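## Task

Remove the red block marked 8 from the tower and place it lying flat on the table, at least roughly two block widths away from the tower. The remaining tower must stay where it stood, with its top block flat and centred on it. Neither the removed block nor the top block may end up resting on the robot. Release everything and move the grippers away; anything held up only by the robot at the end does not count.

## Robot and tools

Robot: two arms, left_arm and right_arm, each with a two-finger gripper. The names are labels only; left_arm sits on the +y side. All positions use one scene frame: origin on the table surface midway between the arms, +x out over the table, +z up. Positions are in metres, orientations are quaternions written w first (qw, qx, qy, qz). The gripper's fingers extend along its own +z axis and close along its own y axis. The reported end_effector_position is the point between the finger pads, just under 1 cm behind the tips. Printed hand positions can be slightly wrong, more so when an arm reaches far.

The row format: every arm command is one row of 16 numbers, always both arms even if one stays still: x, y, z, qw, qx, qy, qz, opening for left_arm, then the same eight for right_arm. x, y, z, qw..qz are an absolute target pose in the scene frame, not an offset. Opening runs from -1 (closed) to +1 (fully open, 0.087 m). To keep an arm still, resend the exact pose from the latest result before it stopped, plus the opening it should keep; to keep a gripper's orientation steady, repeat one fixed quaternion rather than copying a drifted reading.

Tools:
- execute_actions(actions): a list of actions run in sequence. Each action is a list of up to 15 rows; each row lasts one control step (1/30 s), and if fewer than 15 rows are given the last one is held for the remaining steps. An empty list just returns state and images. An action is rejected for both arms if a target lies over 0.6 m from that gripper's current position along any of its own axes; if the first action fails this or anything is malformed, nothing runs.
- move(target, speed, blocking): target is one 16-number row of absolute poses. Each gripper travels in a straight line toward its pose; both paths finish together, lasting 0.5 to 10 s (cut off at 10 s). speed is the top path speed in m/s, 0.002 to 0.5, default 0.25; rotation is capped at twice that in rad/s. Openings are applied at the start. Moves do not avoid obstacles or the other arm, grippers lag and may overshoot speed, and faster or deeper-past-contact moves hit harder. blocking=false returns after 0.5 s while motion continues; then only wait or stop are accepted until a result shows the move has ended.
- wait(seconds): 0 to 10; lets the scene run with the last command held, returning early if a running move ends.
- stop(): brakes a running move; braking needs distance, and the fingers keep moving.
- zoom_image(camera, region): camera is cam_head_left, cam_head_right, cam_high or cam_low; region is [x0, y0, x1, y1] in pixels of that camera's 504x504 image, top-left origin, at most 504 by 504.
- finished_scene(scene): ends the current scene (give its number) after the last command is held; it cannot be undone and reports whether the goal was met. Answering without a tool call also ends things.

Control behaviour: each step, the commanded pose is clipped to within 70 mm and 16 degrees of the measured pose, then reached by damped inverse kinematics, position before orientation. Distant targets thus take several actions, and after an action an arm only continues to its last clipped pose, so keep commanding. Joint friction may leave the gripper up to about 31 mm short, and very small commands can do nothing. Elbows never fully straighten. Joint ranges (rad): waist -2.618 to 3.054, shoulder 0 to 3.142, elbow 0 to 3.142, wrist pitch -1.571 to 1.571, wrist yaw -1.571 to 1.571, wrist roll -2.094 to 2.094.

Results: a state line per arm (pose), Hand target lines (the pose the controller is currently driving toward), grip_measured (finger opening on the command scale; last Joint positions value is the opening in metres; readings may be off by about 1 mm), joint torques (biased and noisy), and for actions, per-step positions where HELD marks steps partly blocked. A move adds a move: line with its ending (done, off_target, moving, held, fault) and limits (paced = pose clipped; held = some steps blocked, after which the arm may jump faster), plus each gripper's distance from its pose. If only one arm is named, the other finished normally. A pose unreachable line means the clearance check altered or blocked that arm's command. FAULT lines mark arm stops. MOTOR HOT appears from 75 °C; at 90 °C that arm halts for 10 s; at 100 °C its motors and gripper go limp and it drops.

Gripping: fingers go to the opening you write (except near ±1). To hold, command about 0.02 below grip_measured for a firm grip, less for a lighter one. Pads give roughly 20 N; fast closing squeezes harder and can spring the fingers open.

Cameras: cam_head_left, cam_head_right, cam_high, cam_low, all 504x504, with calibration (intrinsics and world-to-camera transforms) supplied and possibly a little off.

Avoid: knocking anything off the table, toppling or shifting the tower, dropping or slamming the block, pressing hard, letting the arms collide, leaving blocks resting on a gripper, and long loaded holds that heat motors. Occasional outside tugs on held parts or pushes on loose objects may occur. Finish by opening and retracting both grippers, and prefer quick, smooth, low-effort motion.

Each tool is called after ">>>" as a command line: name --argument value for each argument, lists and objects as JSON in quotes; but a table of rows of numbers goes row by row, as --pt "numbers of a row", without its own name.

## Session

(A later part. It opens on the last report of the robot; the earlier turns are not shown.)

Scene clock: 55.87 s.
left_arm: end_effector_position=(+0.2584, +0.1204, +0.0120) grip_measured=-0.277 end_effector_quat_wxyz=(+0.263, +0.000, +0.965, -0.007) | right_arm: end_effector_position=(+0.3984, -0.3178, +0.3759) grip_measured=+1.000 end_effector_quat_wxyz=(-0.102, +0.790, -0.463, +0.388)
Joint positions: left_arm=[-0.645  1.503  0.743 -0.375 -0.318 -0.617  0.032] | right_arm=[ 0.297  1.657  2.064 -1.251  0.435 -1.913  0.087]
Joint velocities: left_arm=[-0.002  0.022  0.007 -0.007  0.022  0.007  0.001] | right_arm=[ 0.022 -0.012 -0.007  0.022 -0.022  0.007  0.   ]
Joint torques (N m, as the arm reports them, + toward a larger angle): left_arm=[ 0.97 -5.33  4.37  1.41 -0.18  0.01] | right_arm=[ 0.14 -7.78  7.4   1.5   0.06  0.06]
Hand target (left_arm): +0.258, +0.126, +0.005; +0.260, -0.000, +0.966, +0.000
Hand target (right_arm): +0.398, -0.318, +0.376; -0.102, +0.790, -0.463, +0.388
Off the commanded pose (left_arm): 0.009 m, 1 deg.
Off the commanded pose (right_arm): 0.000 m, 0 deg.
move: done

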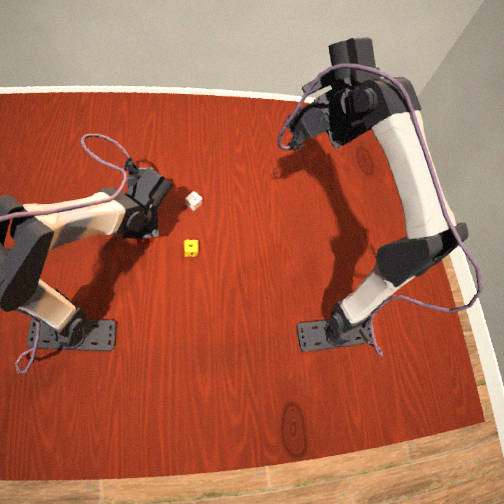

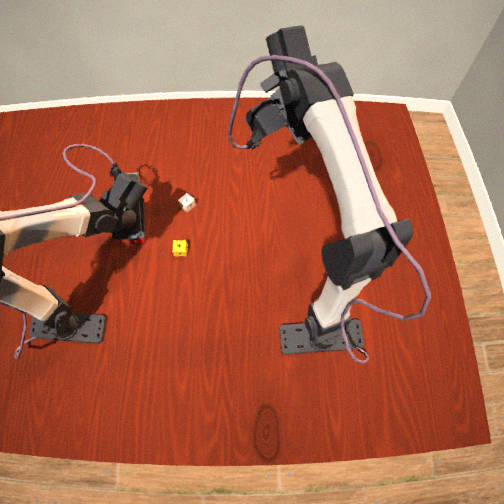

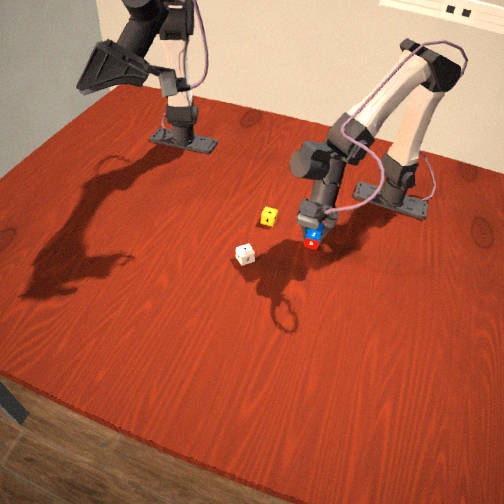

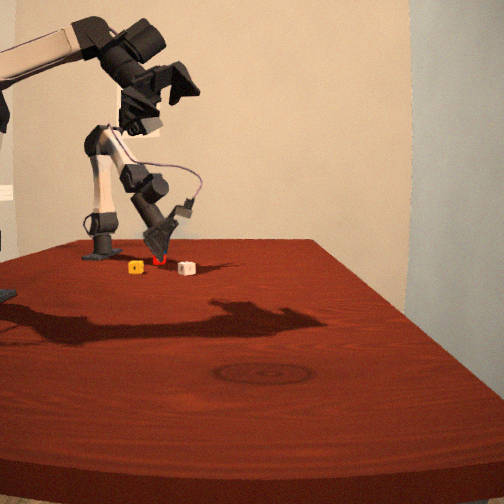

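>>> move --target '[0.259,0.125,0.002,0.26,0,0.966,0,-0.35,0.3984,-0.3178,0.3759,-0.102,0.79,-0.463,0.388,1]' --speed 0.03

>>> move --target '[0.259,0.125,0.01,0.26,0,0.966,0,0.1,0.3984,-0.3178,0.3759,-0.102,0.79,-0.463,0.388,1]'

>>> move --target '[0.263,0.12,0.054,0.26,0,0.966,0,0.1,0.3984,-0.3178,0.3759,-0.102,0.79,-0.463,0.388,1]' --speed 0.07

>>> move --target '[0.263,0.12,0.054,0.26,0,0.966,0,-0.35,0.3984,-0.3178,0.3759,-0.102,0.79,-0.463,0.388,1]'

>>> move --target '[0.263,0.12,0.09,0.26,0,0.966,0,-0.35,0.3984,-0.3178,0.3759,-0.102,0.79,-0.463,0.388,1]' --speed 0.1

>>> move --target '[0.22,0.004,0.085,0.26,0,0.966,0,-0.35,0.3984,-0.3178,0.3759,-0.102,0.79,-0.463,0.388,1]' --speed 0.15

>>> move --target '[0.22,0.004,0.045,0.26,0,0.966,0,-0.35,0.3984,-0.3178,0.3759,-0.102,0.79,-0.463,0.388,1]' --speed 0.05

>>> zoom_image --camera "cam_low" --region '[80,160,220,300]'

>>> zoom_image --camera "cam_high" --region '[190,120,330,260]'

Scene clock: 74.93 s.
left_arm: end_effector_position=(+0.2603, +0.1188, +0.0128) grip_measured=-0.277 end_effector_quat_wxyz=(+0.267, -0.000, +0.964, -0.010) | right_arm: end_effector_position=(+0.3984, -0.3178, +0.3759) grip_measured=+1.000 end_effector_quat_wxyz=(-0.102, +0.790, -0.463, +0.388)
Joint positions: left_arm=[-0.645  1.503  0.743 -0.365 -0.318 -0.617  0.032] | right_arm=[ 0.297  1.657  2.064 -1.251  0.435 -1.913  0.087]
Joint velocities: left_arm=[-0.007  0.017 -0.012  0.037  0.037 -0.11   0.   ] | right_arm=[ 0.002  0.002  0.007 -0.037  0.037 -0.007  0.   ]
Joint torques (N m, as the arm reports them, + toward a larger angle): left_arm=[ 0.95 -4.58  4.29  1.42 -0.18  0.01] | right_arm=[ 0.21 -7.77  7.39  1.52  0.06  0.07]
Hand target (left_arm): +0.258, +0.125, +0.003; +0.260, +0.000, +0.966, -0.000
Hand target (right_arm): +0.398, -0.318, +0.376; -0.102, +0.790, -0.463, +0.388
Off the commanded pose (left_arm): 0.012 m, 1 deg.
Off the commanded pose (right_arm): 0.000 m, 0 deg.
move: off_target (left_arm)

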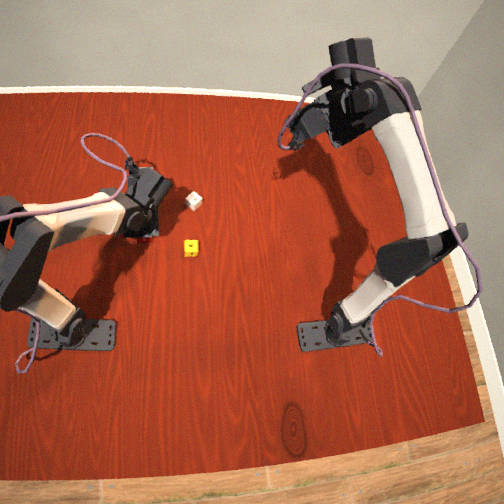

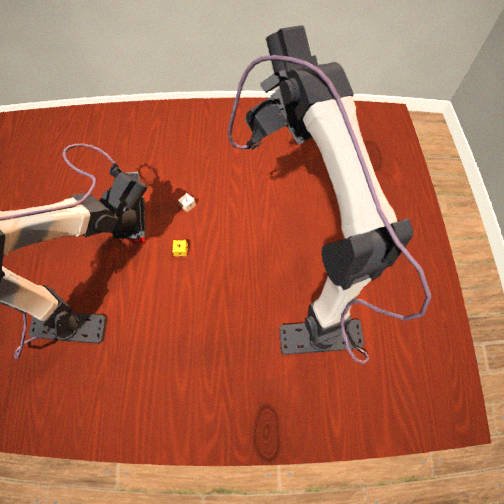

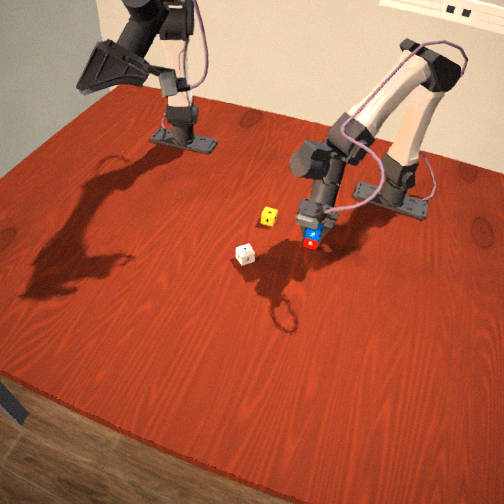

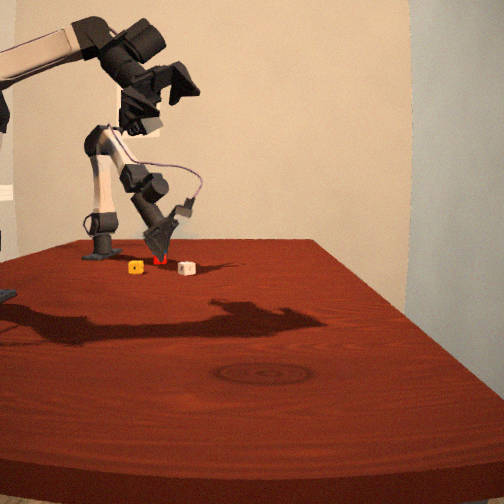

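Scene clock: 75.63 s.
left_arm: end_effector_position=(+0.2592, +0.1198, +0.0123) grip_measured=+0.100 end_effector_quat_wxyz=(+0.264, +0.000, +0.964, -0.008) | right_arm: end_effector_position=(+0.3984, -0.3178, +0.3759) grip_measured=+1.000 end_effector_quat_wxyz=(-0.102, +0.790, -0.463, +0.388)
Joint positions: left_arm=[-0.645  1.503  0.743 -0.371 -0.318 -0.617  0.048] | right_arm=[ 0.297  1.657  2.064 -1.251  0.435 -1.913  0.087]
Joint velocities: left_arm=[-0.007 -0.007 -0.007 -0.11  -0.125  0.007 -0.   ] | right_arm=[-0.022 -0.007  0.007  0.007 -0.007 -0.007  0.   ]
Joint torques (N m, as the arm reports them, + toward a larger angle): left_arm=[ 1.02 -5.88  5.84  1.13 -0.18  0.01] | right_arm=[ 0.23 -7.8   7.38  1.5   0.06  0.08]
Hand target (left_arm): +0.259, +0.125, +0.010; +0.260, -0.000, +0.966, -0.000
Hand target (right_arm): +0.398, -0.318, +0.376; -0.102, +0.790, -0.463, +0.388
Off the commanded pose (left_arm): 0.006 m, 1 deg.
Off the commanded pose (right_arm): 0.000 m, 0 deg.
move: done

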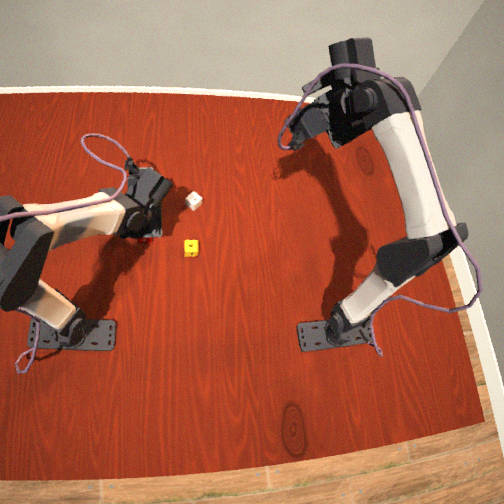

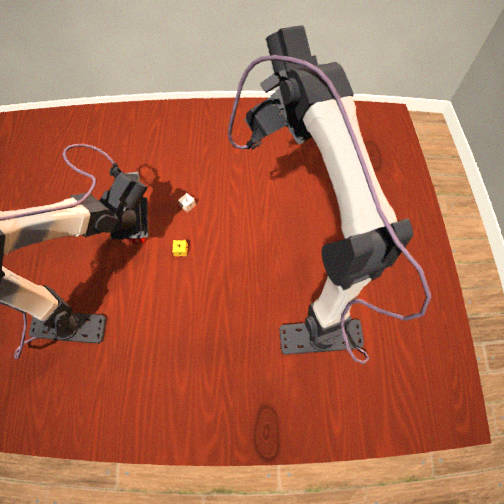

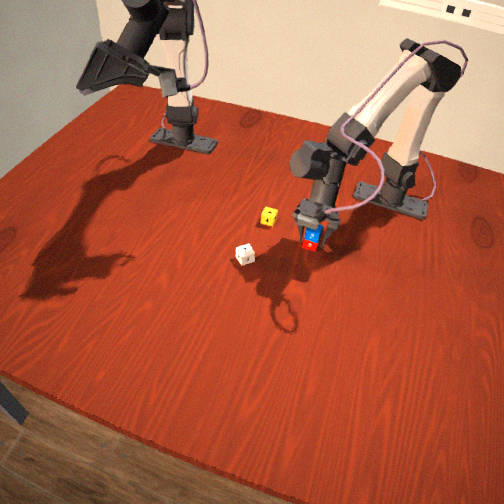

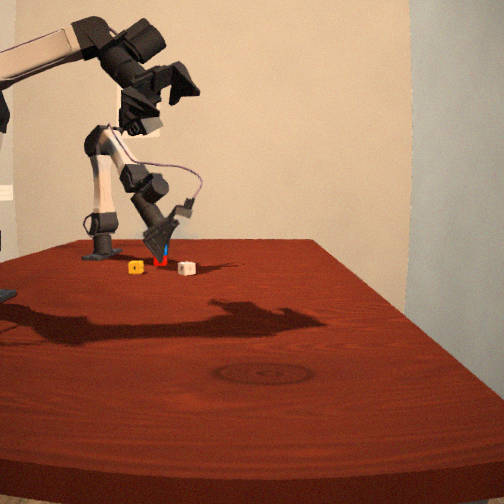

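Scene clock: 76.80 s.
left_arm: end_effector_position=(+0.2569, +0.1216, +0.0420) grip_measured=+0.100 end_effector_quat_wxyz=(+0.247, +0.004, +0.969, +0.007) | right_arm: end_effector_position=(+0.3984, -0.3178, +0.3759) grip_measured=+1.000 end_effector_quat_wxyz=(-0.102, +0.790, -0.463, +0.388)
Joint positions: left_arm=[-0.645  1.475  0.862 -0.567 -0.318 -0.617  0.048] | right_arm=[ 0.297  1.657  2.064 -1.251  0.435 -1.913  0.087]
Joint velocities: left_arm=[-0.002  0.012  0.007 -0.022 -0.022 -0.022 -0.   ] | right_arm=[-0.002 -0.007  0.012 -0.081  0.022  0.007  0.   ]
Joint torques (N m, as the arm reports them, + toward a larger angle): left_arm=[ 0.55 -7.64  8.06  1.03 -0.2  -0.04] | right_arm=[ 0.21 -7.77  7.42  1.49  0.07  0.07]
Hand target (left_arm): +0.264, +0.119, +0.054; +0.260, -0.000, +0.966, -0.000
Hand target (right_arm): +0.398, -0.318, +0.376; -0.102, +0.790, -0.463, +0.388
Off the commanded pose (left_arm): 0.014 m, 2 deg.
Off the commanded pose (right_arm): 0.000 m, 0 deg.
move: off_target (left_arm)

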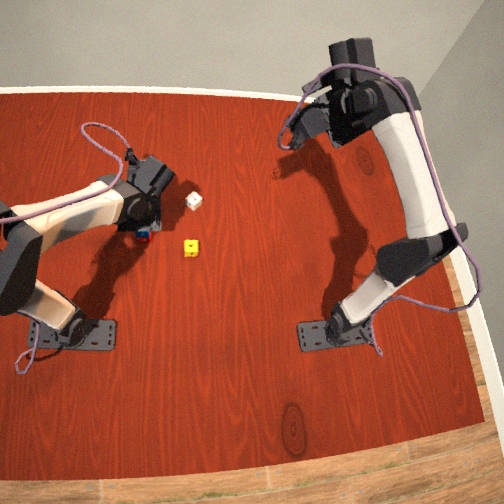

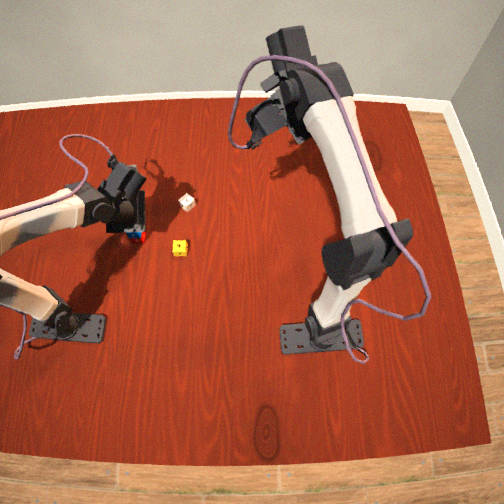

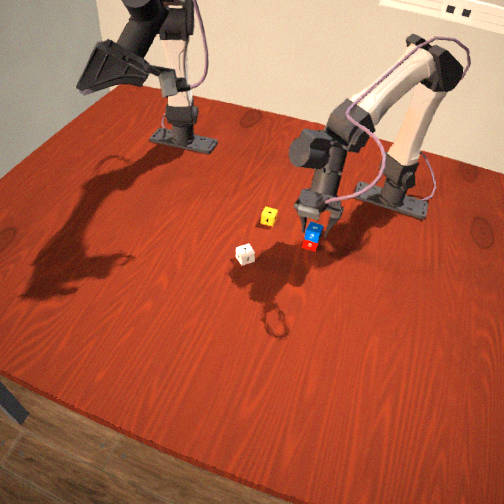

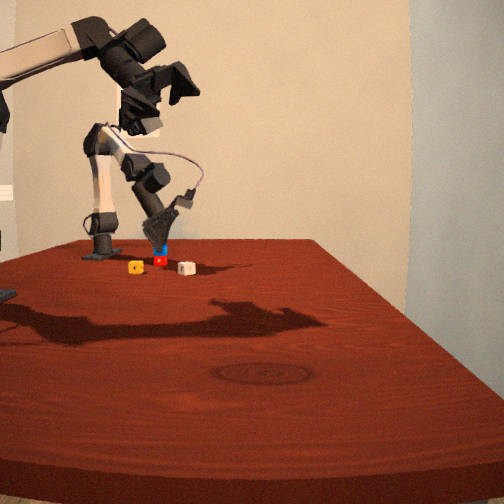

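Scene clock: 77.50 s.
left_arm: end_effector_position=(+0.2568, +0.1217, +0.0420) grip_measured=-0.277 end_effector_quat_wxyz=(+0.246, +0.004, +0.969, +0.007) | right_arm: end_effector_position=(+0.3984, -0.3178, +0.3759) grip_measured=+1.000 end_effector_quat_wxyz=(-0.102, +0.790, -0.463, +0.388)
Joint positions: left_arm=[-0.645  1.475  0.862 -0.567 -0.318 -0.617  0.032] | right_arm=[ 0.297  1.657  2.064 -1.251  0.435 -1.913  0.087]
Joint velocities: left_arm=[-0.007 -0.017  0.007 -0.051  0.022 -0.007 -0.   ] | right_arm=[ 0.012 -0.002  0.017 -0.022 -0.007 -0.037  0.   ]
Joint torques (N m, as the arm reports them, + toward a larger angle): left_arm=[ 0.5  -7.84  7.86  1.04 -0.21 -0.04] | right_arm=[ 0.18 -7.77  7.4   1.5   0.07  0.06]
Hand target (left_arm): +0.263, +0.120, +0.054; +0.260, +0.000, +0.966, +0.000
Hand target (right_arm): +0.398, -0.318, +0.376; -0.102, +0.790, -0.463, +0.388
Off the commanded pose (left_arm): 0.014 m, 2 deg.
Off the commanded pose (right_arm): 0.000 m, 0 deg.
move: off_target (left_arm)

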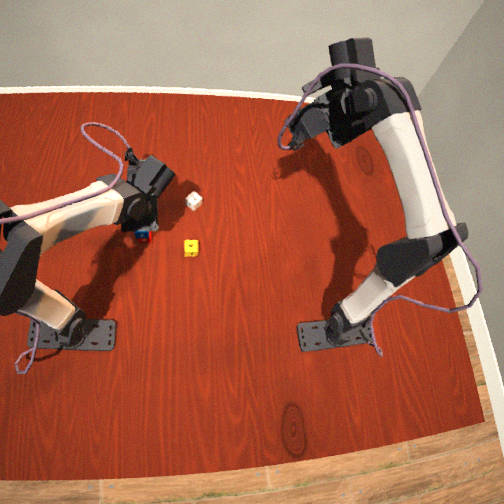

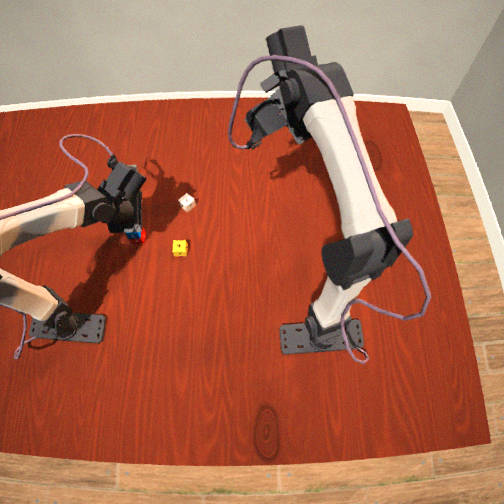

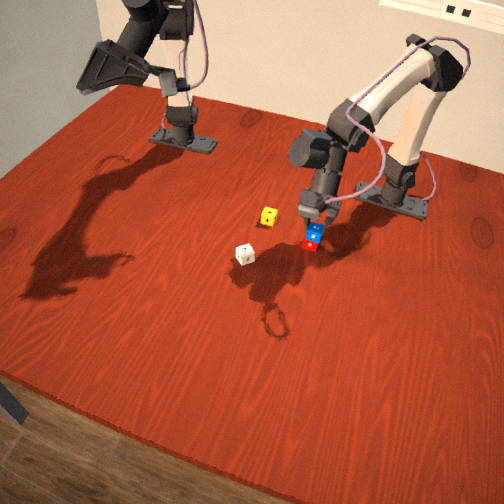

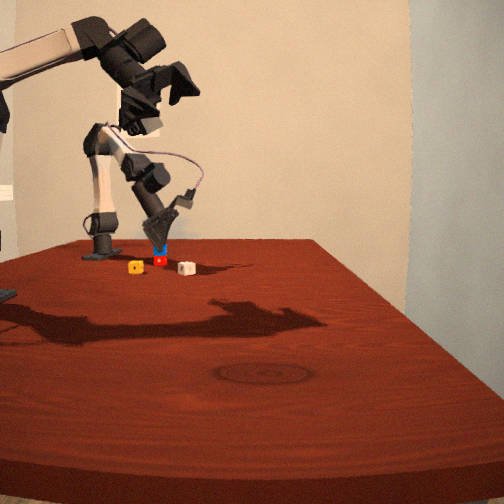

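Scene clock: 78.53 s.
left_arm: end_effector_position=(+0.2585, +0.1203, +0.0785) grip_measured=-0.277 end_effector_quat_wxyz=(+0.248, +0.004, +0.969, +0.006) | right_arm: end_effector_position=(+0.3984, -0.3178, +0.3759) grip_measured=+1.000 end_effector_quat_wxyz=(-0.102, +0.790, -0.463, +0.388)
Joint positions: left_arm=[-0.645  1.436  0.979 -0.719 -0.318 -0.617  0.032] | right_arm=[ 0.297  1.657  2.064 -1.251  0.435 -1.913  0.087]
Joint velocities: left_arm=[ 0.002 -0.012  0.032 -0.022  0.007  0.007  0.   ] | right_arm=[-0.002 -0.012 -0.002 -0.11  -0.007  0.022  0.   ]
Joint torques (N m, as the arm reports them, + toward a larger angle): left_arm=[ 0.49 -7.32  8.2   1.06 -0.21 -0.04] | right_arm=[ 0.18 -7.76  7.42  1.5   0.07  0.06]
Hand target (left_arm): +0.264, +0.119, +0.090; +0.260, +0.000, +0.966, -0.000
Hand target (right_arm): +0.398, -0.318, +0.376; -0.102, +0.790, -0.463, +0.388
Off the commanded pose (left_arm): 0.012 m, 2 deg.
Off the commanded pose (right_arm): 0.000 m, 0 deg.
move: off_target (left_arm)

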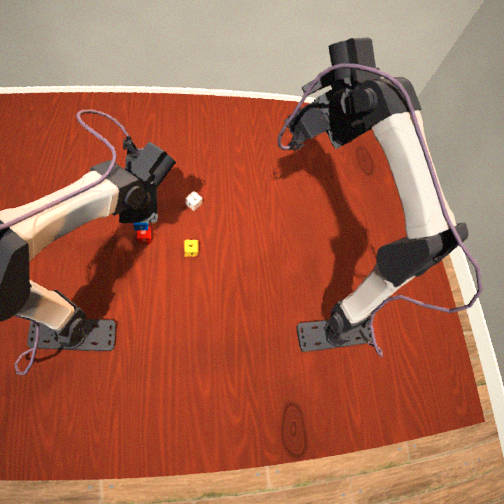

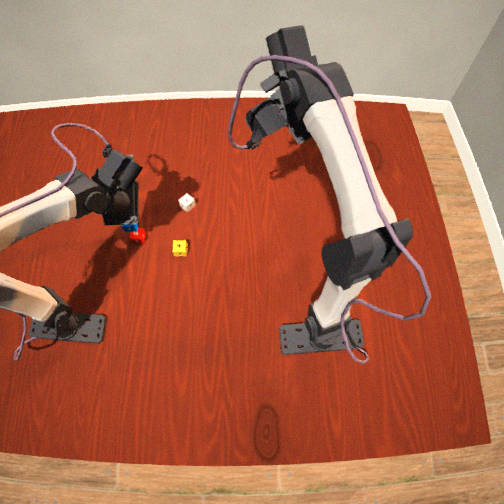

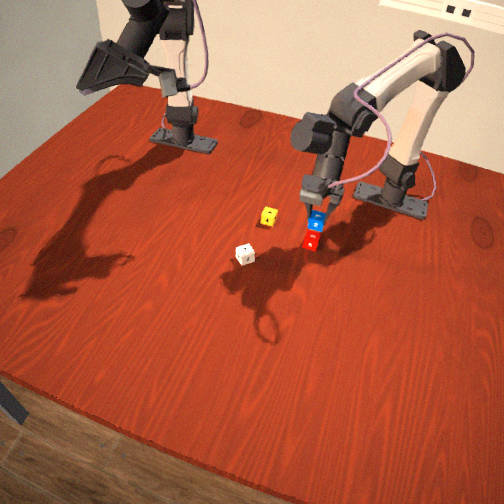

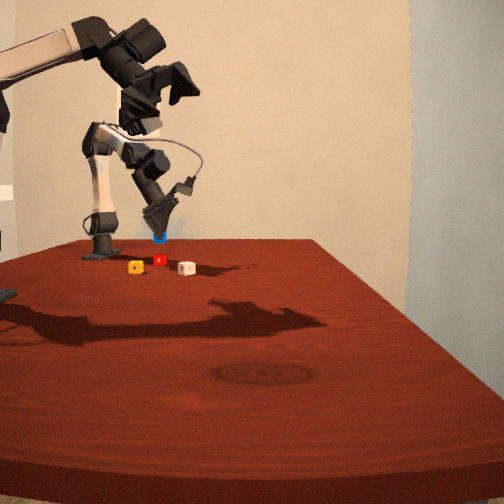

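Scene clock: 79.90 s.
left_arm: end_effector_position=(+0.2175, +0.0114, +0.0808) grip_measured=-0.277 end_effector_quat_wxyz=(+0.256, +0.003, +0.967, +0.005) | right_arm: end_effector_position=(+0.3984, -0.3178, +0.3759) grip_measured=+1.000 end_effector_quat_wxyz=(-0.102, +0.790, -0.463, +0.388)
Joint positions: left_arm=[-1.008  1.679  1.237 -0.861 -0.45  -0.985  0.032] | right_arm=[ 0.297  1.657  2.064 -1.251  0.435 -1.913  0.087]
Joint velocities: left_arm=[ 0.002  0.007 -0.007 -0.037 -0.037 -0.051  0.   ] | right_arm=[-0.002  0.012 -0.007  0.037 -0.051  0.022  0.   ]
Joint torques (N m, as the arm reports them, + toward a larger angle): left_arm=[-0.51 -7.38  8.28  0.79 -0.33 -0.16] | right_arm=[ 0.18 -7.77  7.41  1.5   0.07  0.07]
Hand target (left_arm): +0.219, +0.006, +0.085; +0.261, +0.000, +0.965, +0.004
Hand target (right_arm): +0.398, -0.318, +0.376; -0.102, +0.790, -0.463, +0.388
Off the commanded pose (left_arm): 0.009 m, 1 deg.
Off the commanded pose (right_arm): 0.000 m, 0 deg.
move: done

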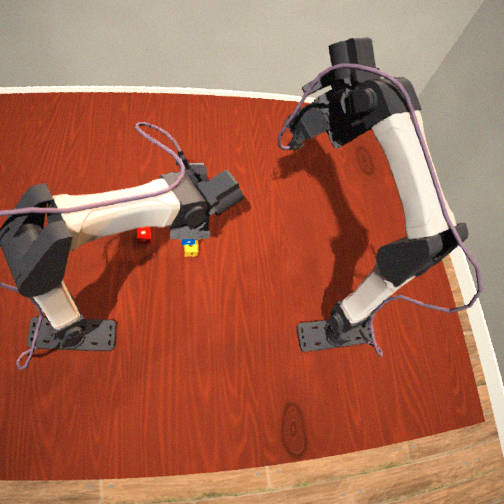

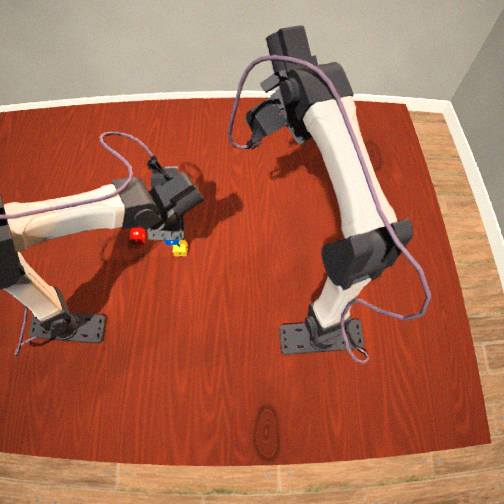

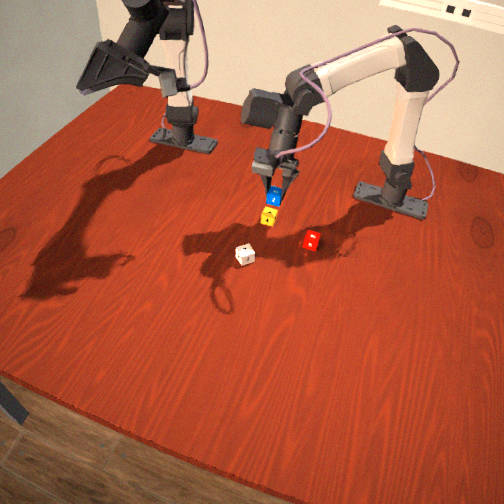

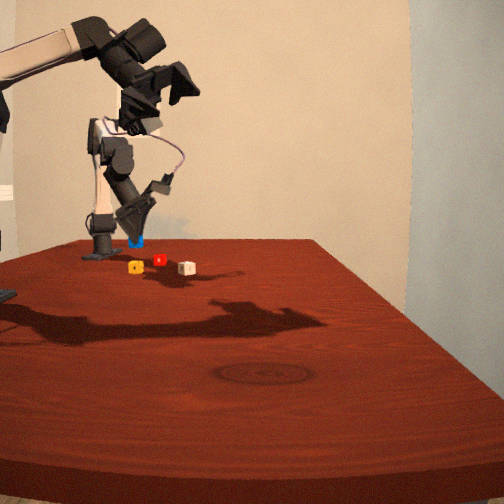

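Scene clock: 81.10 s.
left_arm: end_effector_position=(+0.2219, +0.0036, +0.0535) grip_measured=-0.277 end_effector_quat_wxyz=(+0.262, +0.000, +0.965, -0.004) | right_arm: end_effector_position=(+0.3984, -0.3178, +0.3759) grip_measured=+1.000 end_effector_quat_wxyz=(-0.102, +0.790, -0.463, +0.388)
Joint positions: left_arm=[-1.008  1.719  1.166 -0.728 -0.45  -0.986  0.032] | right_arm=[ 0.297  1.657  2.064 -1.251  0.435 -1.913  0.087]
Joint velocities: left_arm=[ 0.002 -0.007  0.002  0.051  0.007 -0.022  0.   ] | right_arm=[-0.002 -0.012  0.007  0.081 -0.081 -0.051  0.   ]
Joint torques (N m, as the arm reports them, + toward a larger angle): left_arm=[-0.4  -7.84  4.48  1.1  -0.26 -0.15] | right_arm=[ 0.2  -7.78  7.39  1.5   0.06  0.06]
Hand target (left_arm): +0.219, +0.005, +0.045; +0.260, +0.000, +0.966, +0.000
Hand target (right_arm): +0.398, -0.318, +0.376; -0.102, +0.790, -0.463, +0.388
Off the commanded pose (left_arm): 0.009 m, 1 deg.
Off the commanded pose (right_arm): 0.000 m, 0 deg.
move: done

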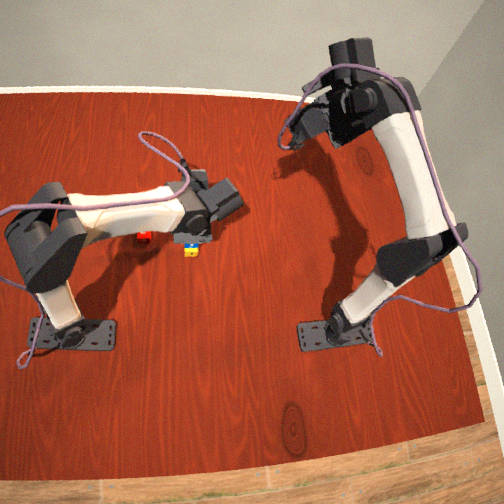

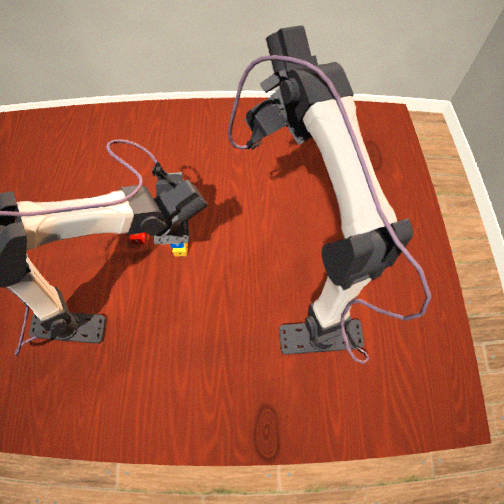

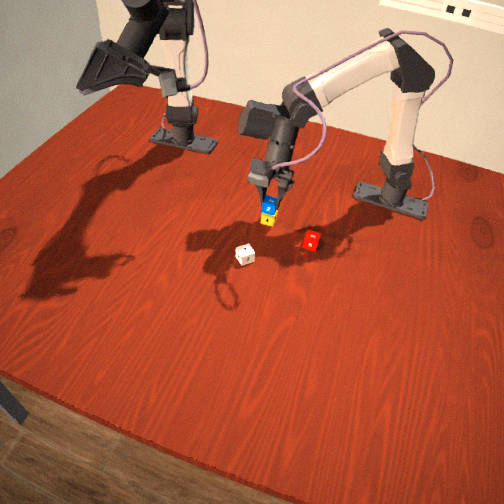

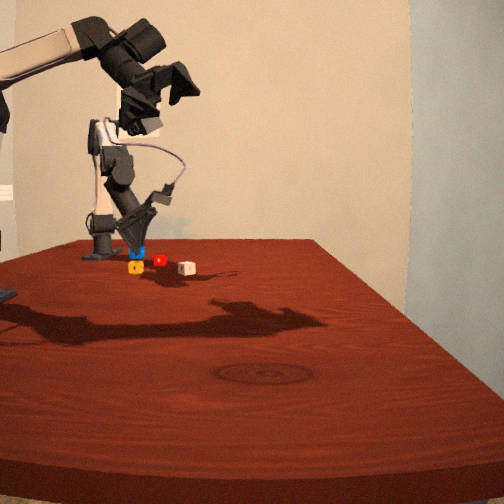

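Region (80, 160, 220, 300) of cam_low's 504x504 image, scaled by 3.600, with more detail than that image has.

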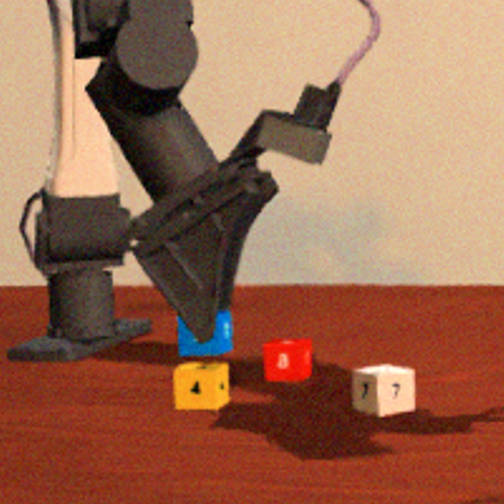

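Region (190, 120, 330, 260) of cam_high's 504x504 image, scaled by 3.600, with more detail than that image has.

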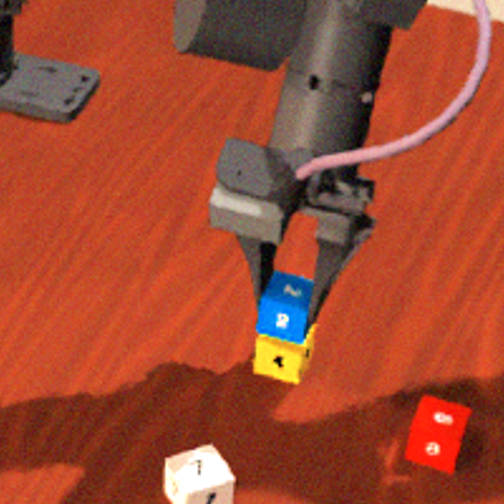

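>>> move --target '[0.214,0.003,0.037,0.26,0,0.966,0,-0.35,0.3984,-0.3178,0.3759,-0.102,0.79,-0.463,0.388,1]' --speed 0.03

>>> zoom_image --camera "cam_low" --region '[80,160,220,300]'

>>> zoom_image --camera "cam_high" --region '[190,120,330,260]'

Scene clock: 88.03 s.
left_arm: end_effector_position=(+0.2175, +0.0029, +0.0475) grip_measured=-0.277 end_effector_quat_wxyz=(+0.261, -0.003, +0.965, -0.007) | right_arm: end_effector_position=(+0.3984, -0.3178, +0.3759) grip_measured=+1.000 end_effector_quat_wxyz=(-0.102, +0.790, -0.463, +0.388)
Joint positions: left_arm=[-1.019  1.719  1.142 -0.706 -0.45  -1.003  0.032] | right_arm=[ 0.297  1.657  2.064 -1.251  0.435 -1.913  0.087]
Joint velocities: left_arm=[-0.002  0.007  0.007  0.007 -0.066 -0.095 -0.003] | right_arm=[ 0.007 -0.022  0.007  0.022 -0.081  0.022  0.   ]
Joint torques (N m, as the arm reports them, + toward a larger angle): left_arm=[-0.95 -7.26  4.42  1.15 -0.3  -0.12] | right_arm=[ 0.17 -7.78  7.42  1.5   0.07  0.07]
Hand target (left_arm): +0.214, +0.004, +0.037; +0.260, -0.000, +0.966, +0.000
Hand target (right_arm): +0.398, -0.318, +0.376; -0.102, +0.790, -0.463, +0.388
Off the commanded pose (left_arm): 0.011 m, 1 deg.
Off the commanded pose (right_arm): 0.000 m, 0 deg.
move: off_target (left_arm)

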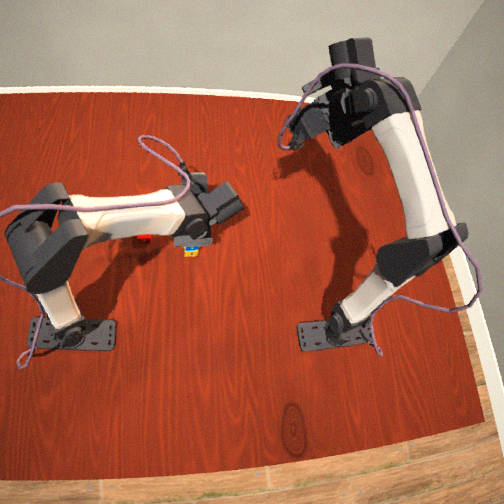

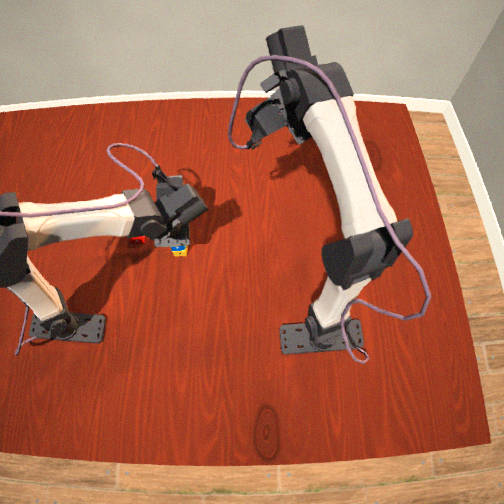

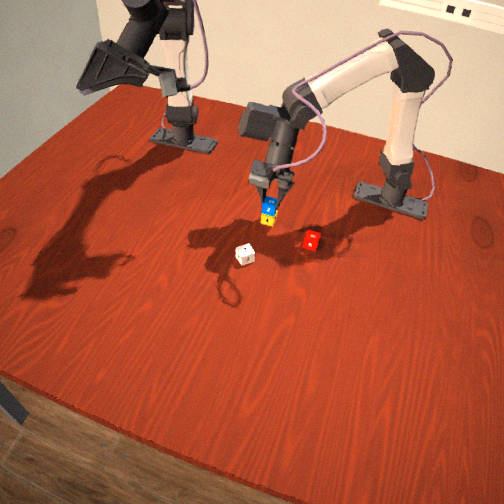

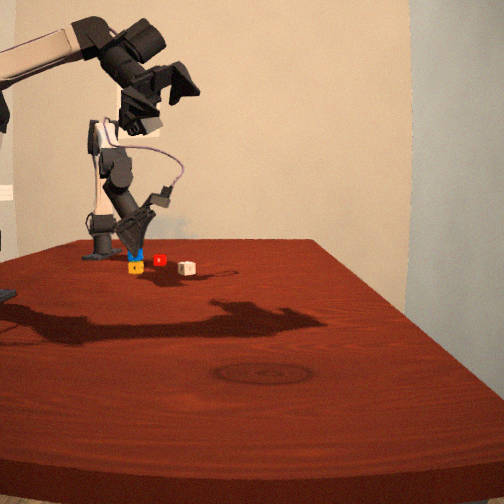

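Region (80, 160, 220, 300) of cam_low's 504x504 image, scaled by 3.600, with more detail than that image has.

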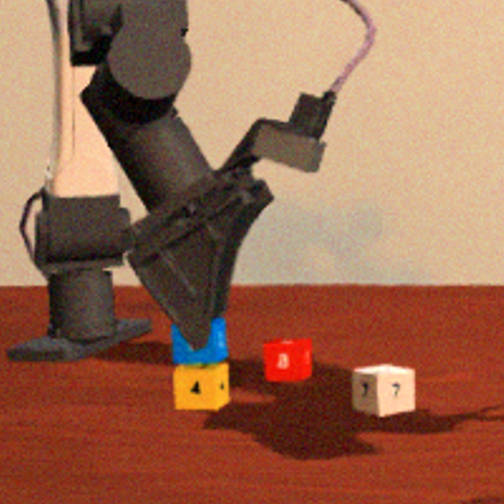

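Region (190, 120, 330, 260) of cam_high's 504x504 image, scaled by 3.600, with more detail than that image has.

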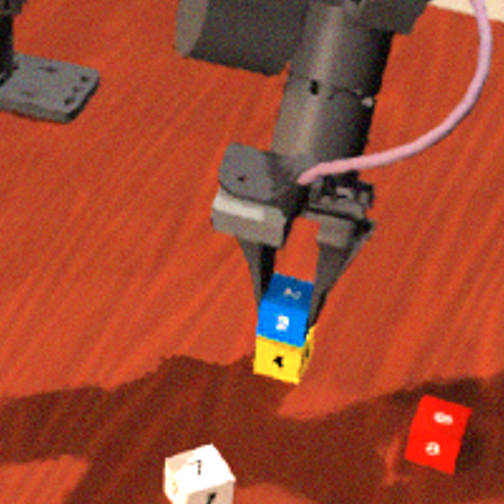

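>>> move --target '[0.214,0.004,0.033,0.26,0,0.966,0,-0.35,0.3984,-0.3178,0.3759,-0.102,0.79,-0.463,0.388,1]' --speed 0.02

>>> move --target '[0.214,0.004,0.04,0.26,0,0.966,0,0.4,0.3984,-0.3178,0.3759,-0.102,0.79,-0.463,0.388,1]'

>>> move --target '[0.214,0.004,0.15,0.26,0,0.966,0,0.4,0.3984,-0.3178,0.3759,-0.102,0.79,-0.463,0.388,1]'

>>> zoom_image --camera "cam_high" --region '[190,120,330,260]'

Scene clock: 97.57 s.
left_arm: end_effector_position=(+0.2179, +0.0027, +0.0431) grip_measured=-0.277 end_effector_quat_wxyz=(+0.262, -0.004, +0.965, -0.007) | right_arm: end_effector_position=(+0.3984, -0.3178, +0.3759) grip_measured=+1.000 end_effector_quat_wxyz=(-0.102, +0.790, -0.463, +0.388)
Joint positions: left_arm=[-1.019  1.725  1.129 -0.686 -0.451 -1.004  0.032] | right_arm=[ 0.297  1.657  2.064 -1.251  0.435 -1.913  0.087]
Joint velocities: left_arm=[-0.002 -0.012  0.012  0.007  0.022 -0.007 -0.001] | right_arm=[ 0.017 -0.002 -0.007 -0.037 -0.066 -0.007  0.   ]
Joint torques (N m, as the arm reports them, + toward a larger angle): left_arm=[-0.85 -7.58  4.36  1.11 -0.28 -0.14] | right_arm=[ 0.17 -7.79  7.39  1.5   0.06  0.07]
Hand target (left_arm): +0.214, +0.005, +0.033; +0.260, -0.000, +0.966, +0.000
Hand target (right_arm): +0.398, -0.318, +0.376; -0.102, +0.790, -0.463, +0.388
Off the commanded pose (left_arm): 0.011 m, 1 deg.
Off the commanded pose (right_arm): 0.000 m, 0 deg.
move: off_target (left_arm)

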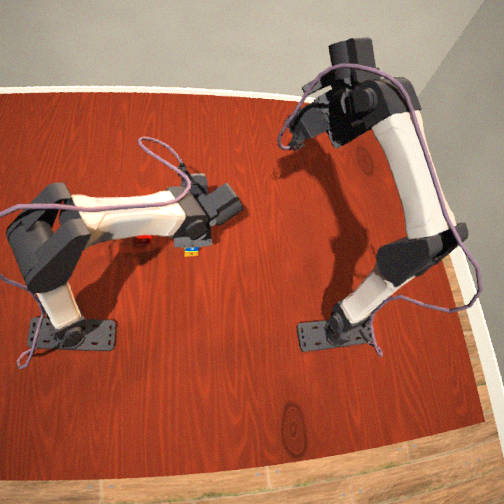

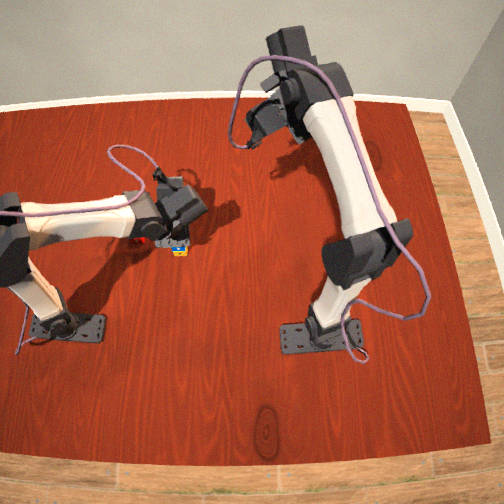

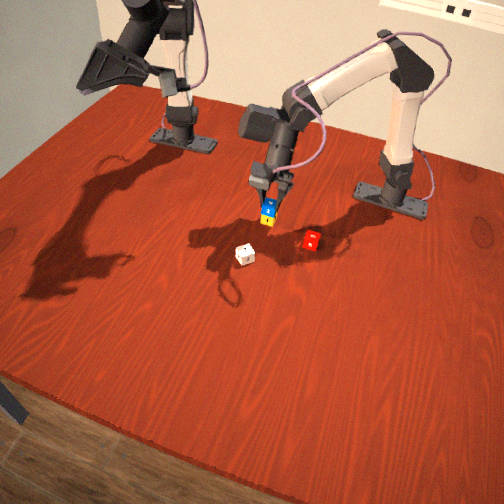

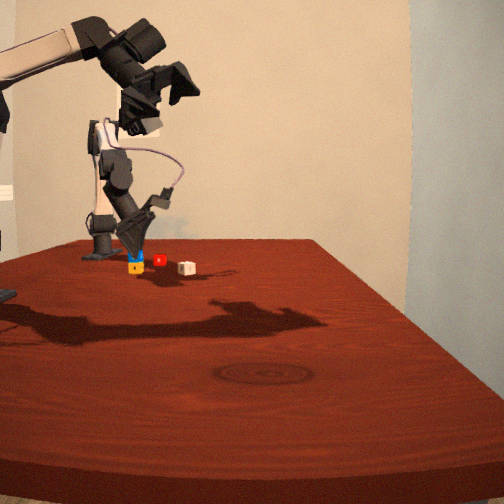

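Scene clock: 98.27 s.
left_arm: end_effector_position=(+0.2179, +0.0027, +0.0431) grip_measured=+0.400 end_effector_quat_wxyz=(+0.262, -0.004, +0.965, -0.007) | right_arm: end_effector_position=(+0.3984, -0.3178, +0.3759) grip_measured=+1.000 end_effector_quat_wxyz=(-0.102, +0.790, -0.463, +0.388)
Joint positions: left_arm=[-1.019  1.725  1.129 -0.686 -0.451 -1.004  0.061] | right_arm=[ 0.297  1.657  2.064 -1.251  0.435 -1.913  0.087]
Joint velocities: left_arm=[-0.012  0.007  0.012 -0.022 -0.037  0.007 -0.001] | right_arm=[-0.002  0.002  0.007 -0.007  0.022 -0.051  0.   ]
Joint torques (N m, as the arm reports them, + toward a larger angle): left_arm=[-0.8  -8.2   5.74  0.82 -0.28 -0.14] | right_arm=[ 0.15 -7.73  7.45  1.5   0.07  0.08]
Hand target (left_arm): +0.214, +0.004, +0.040; +0.260, -0.000, +0.966, -0.000
Hand target (right_arm): +0.398, -0.318, +0.376; -0.102, +0.790, -0.463, +0.388
Off the commanded pose (left_arm): 0.005 m, 1 deg.
Off the commanded pose (right_arm): 0.000 m, 0 deg.
move: done

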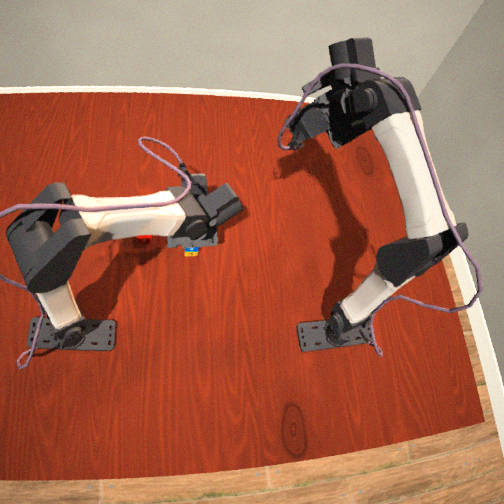

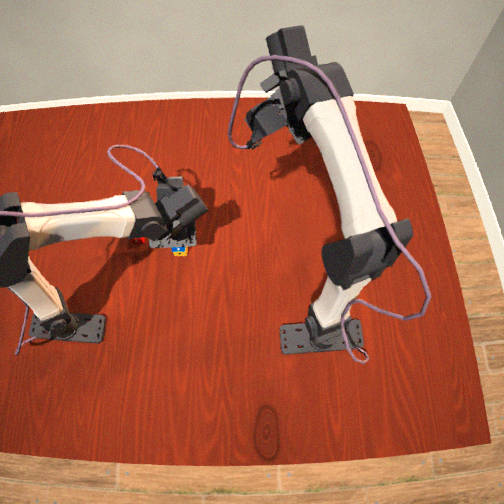

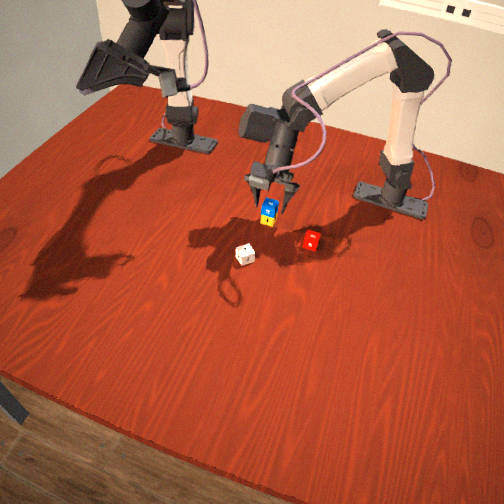

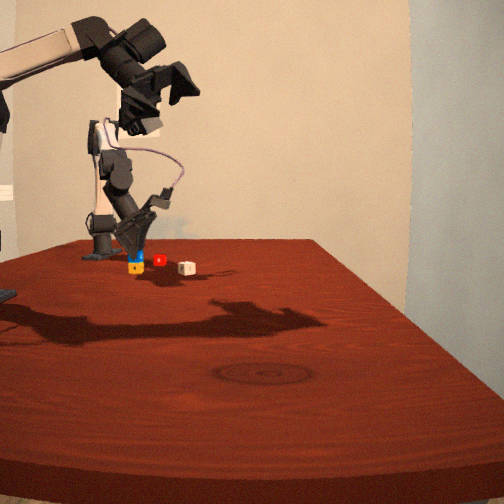

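Scene clock: 99.47 s.
left_arm: end_effector_position=(+0.2159, +0.0066, +0.1444) grip_measured=+0.400 end_effector_quat_wxyz=(+0.256, -0.001, +0.967, +0.004) | right_arm: end_effector_position=(+0.3984, -0.3178, +0.3759) grip_measured=+1.000 end_effector_quat_wxyz=(-0.102, +0.790, -0.463, +0.388)
Joint positions: left_arm=[-1.019  1.674  1.485 -1.12  -0.452 -1.004  0.061] | right_arm=[ 0.297  1.657  2.064 -1.251  0.435 -1.913  0.087]
Joint velocities: left_arm=[-0.002 -0.012  0.012 -0.007 -0.066 -0.007 -0.001] | right_arm=[-0.012 -0.002  0.002 -0.022  0.007 -0.11   0.   ]
Joint torques (N m, as the arm reports them, + toward a larger angle): left_arm=[-0.81 -8.02  7.98  0.78 -0.28 -0.15] | right_arm=[ 0.2  -7.8   7.4   1.5   0.07  0.08]
Hand target (left_arm): +0.215, +0.002, +0.150; +0.260, -0.000, +0.966, +0.000
Hand target (right_arm): +0.398, -0.318, +0.376; -0.102, +0.790, -0.463, +0.388
Off the commanded pose (left_arm): 0.006 m, 1 deg.
Off the commanded pose (right_arm): 0.000 m, 0 deg.
move: done

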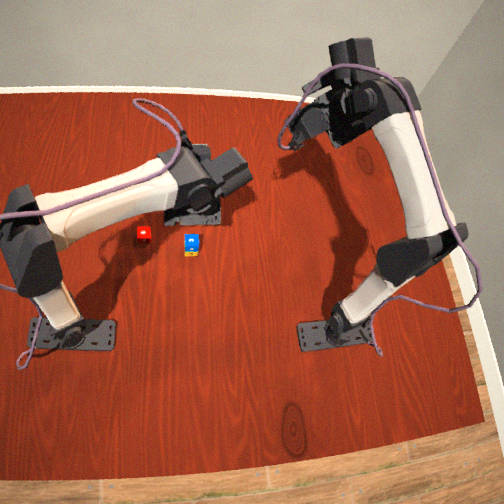

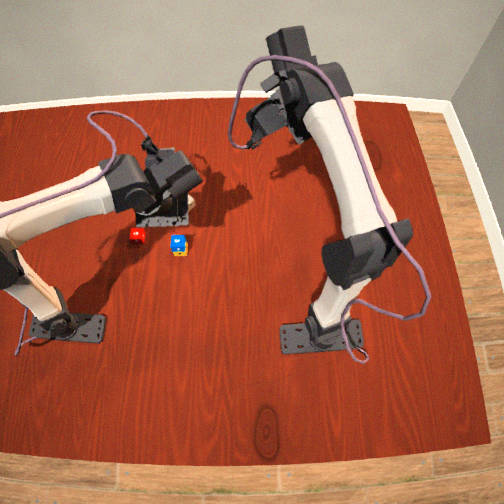

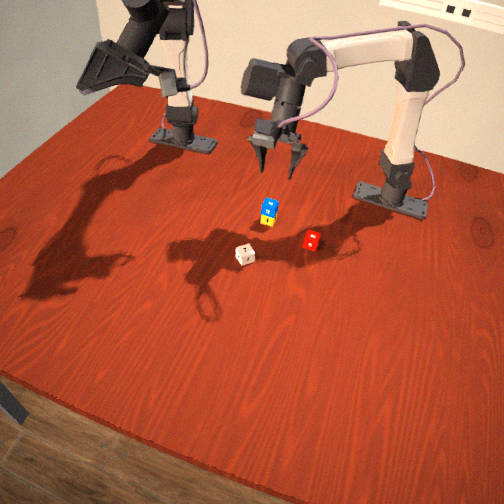

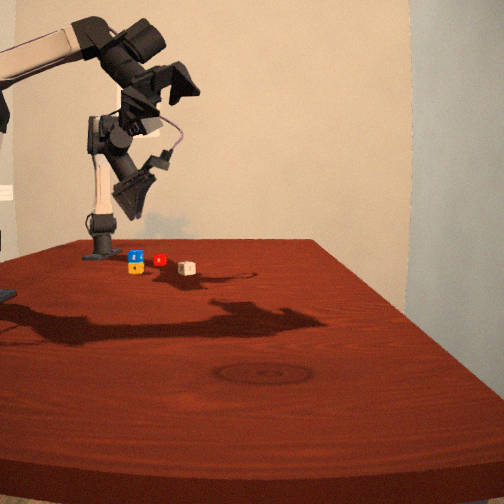

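Region (190, 120, 330, 260) of cam_high's 504x504 image, scaled by 3.600, with more detail than that image has.

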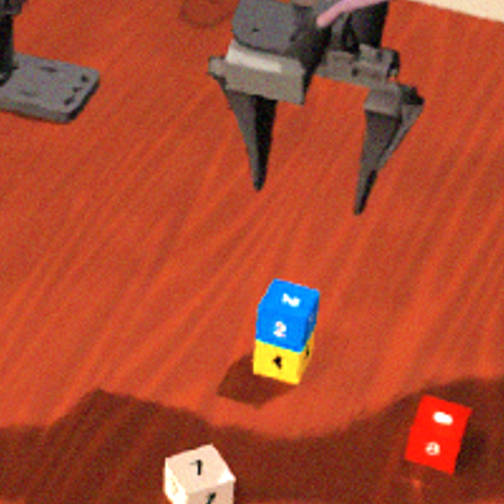

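>>> finished_scene --scene 2

The scene is finished: the task was done.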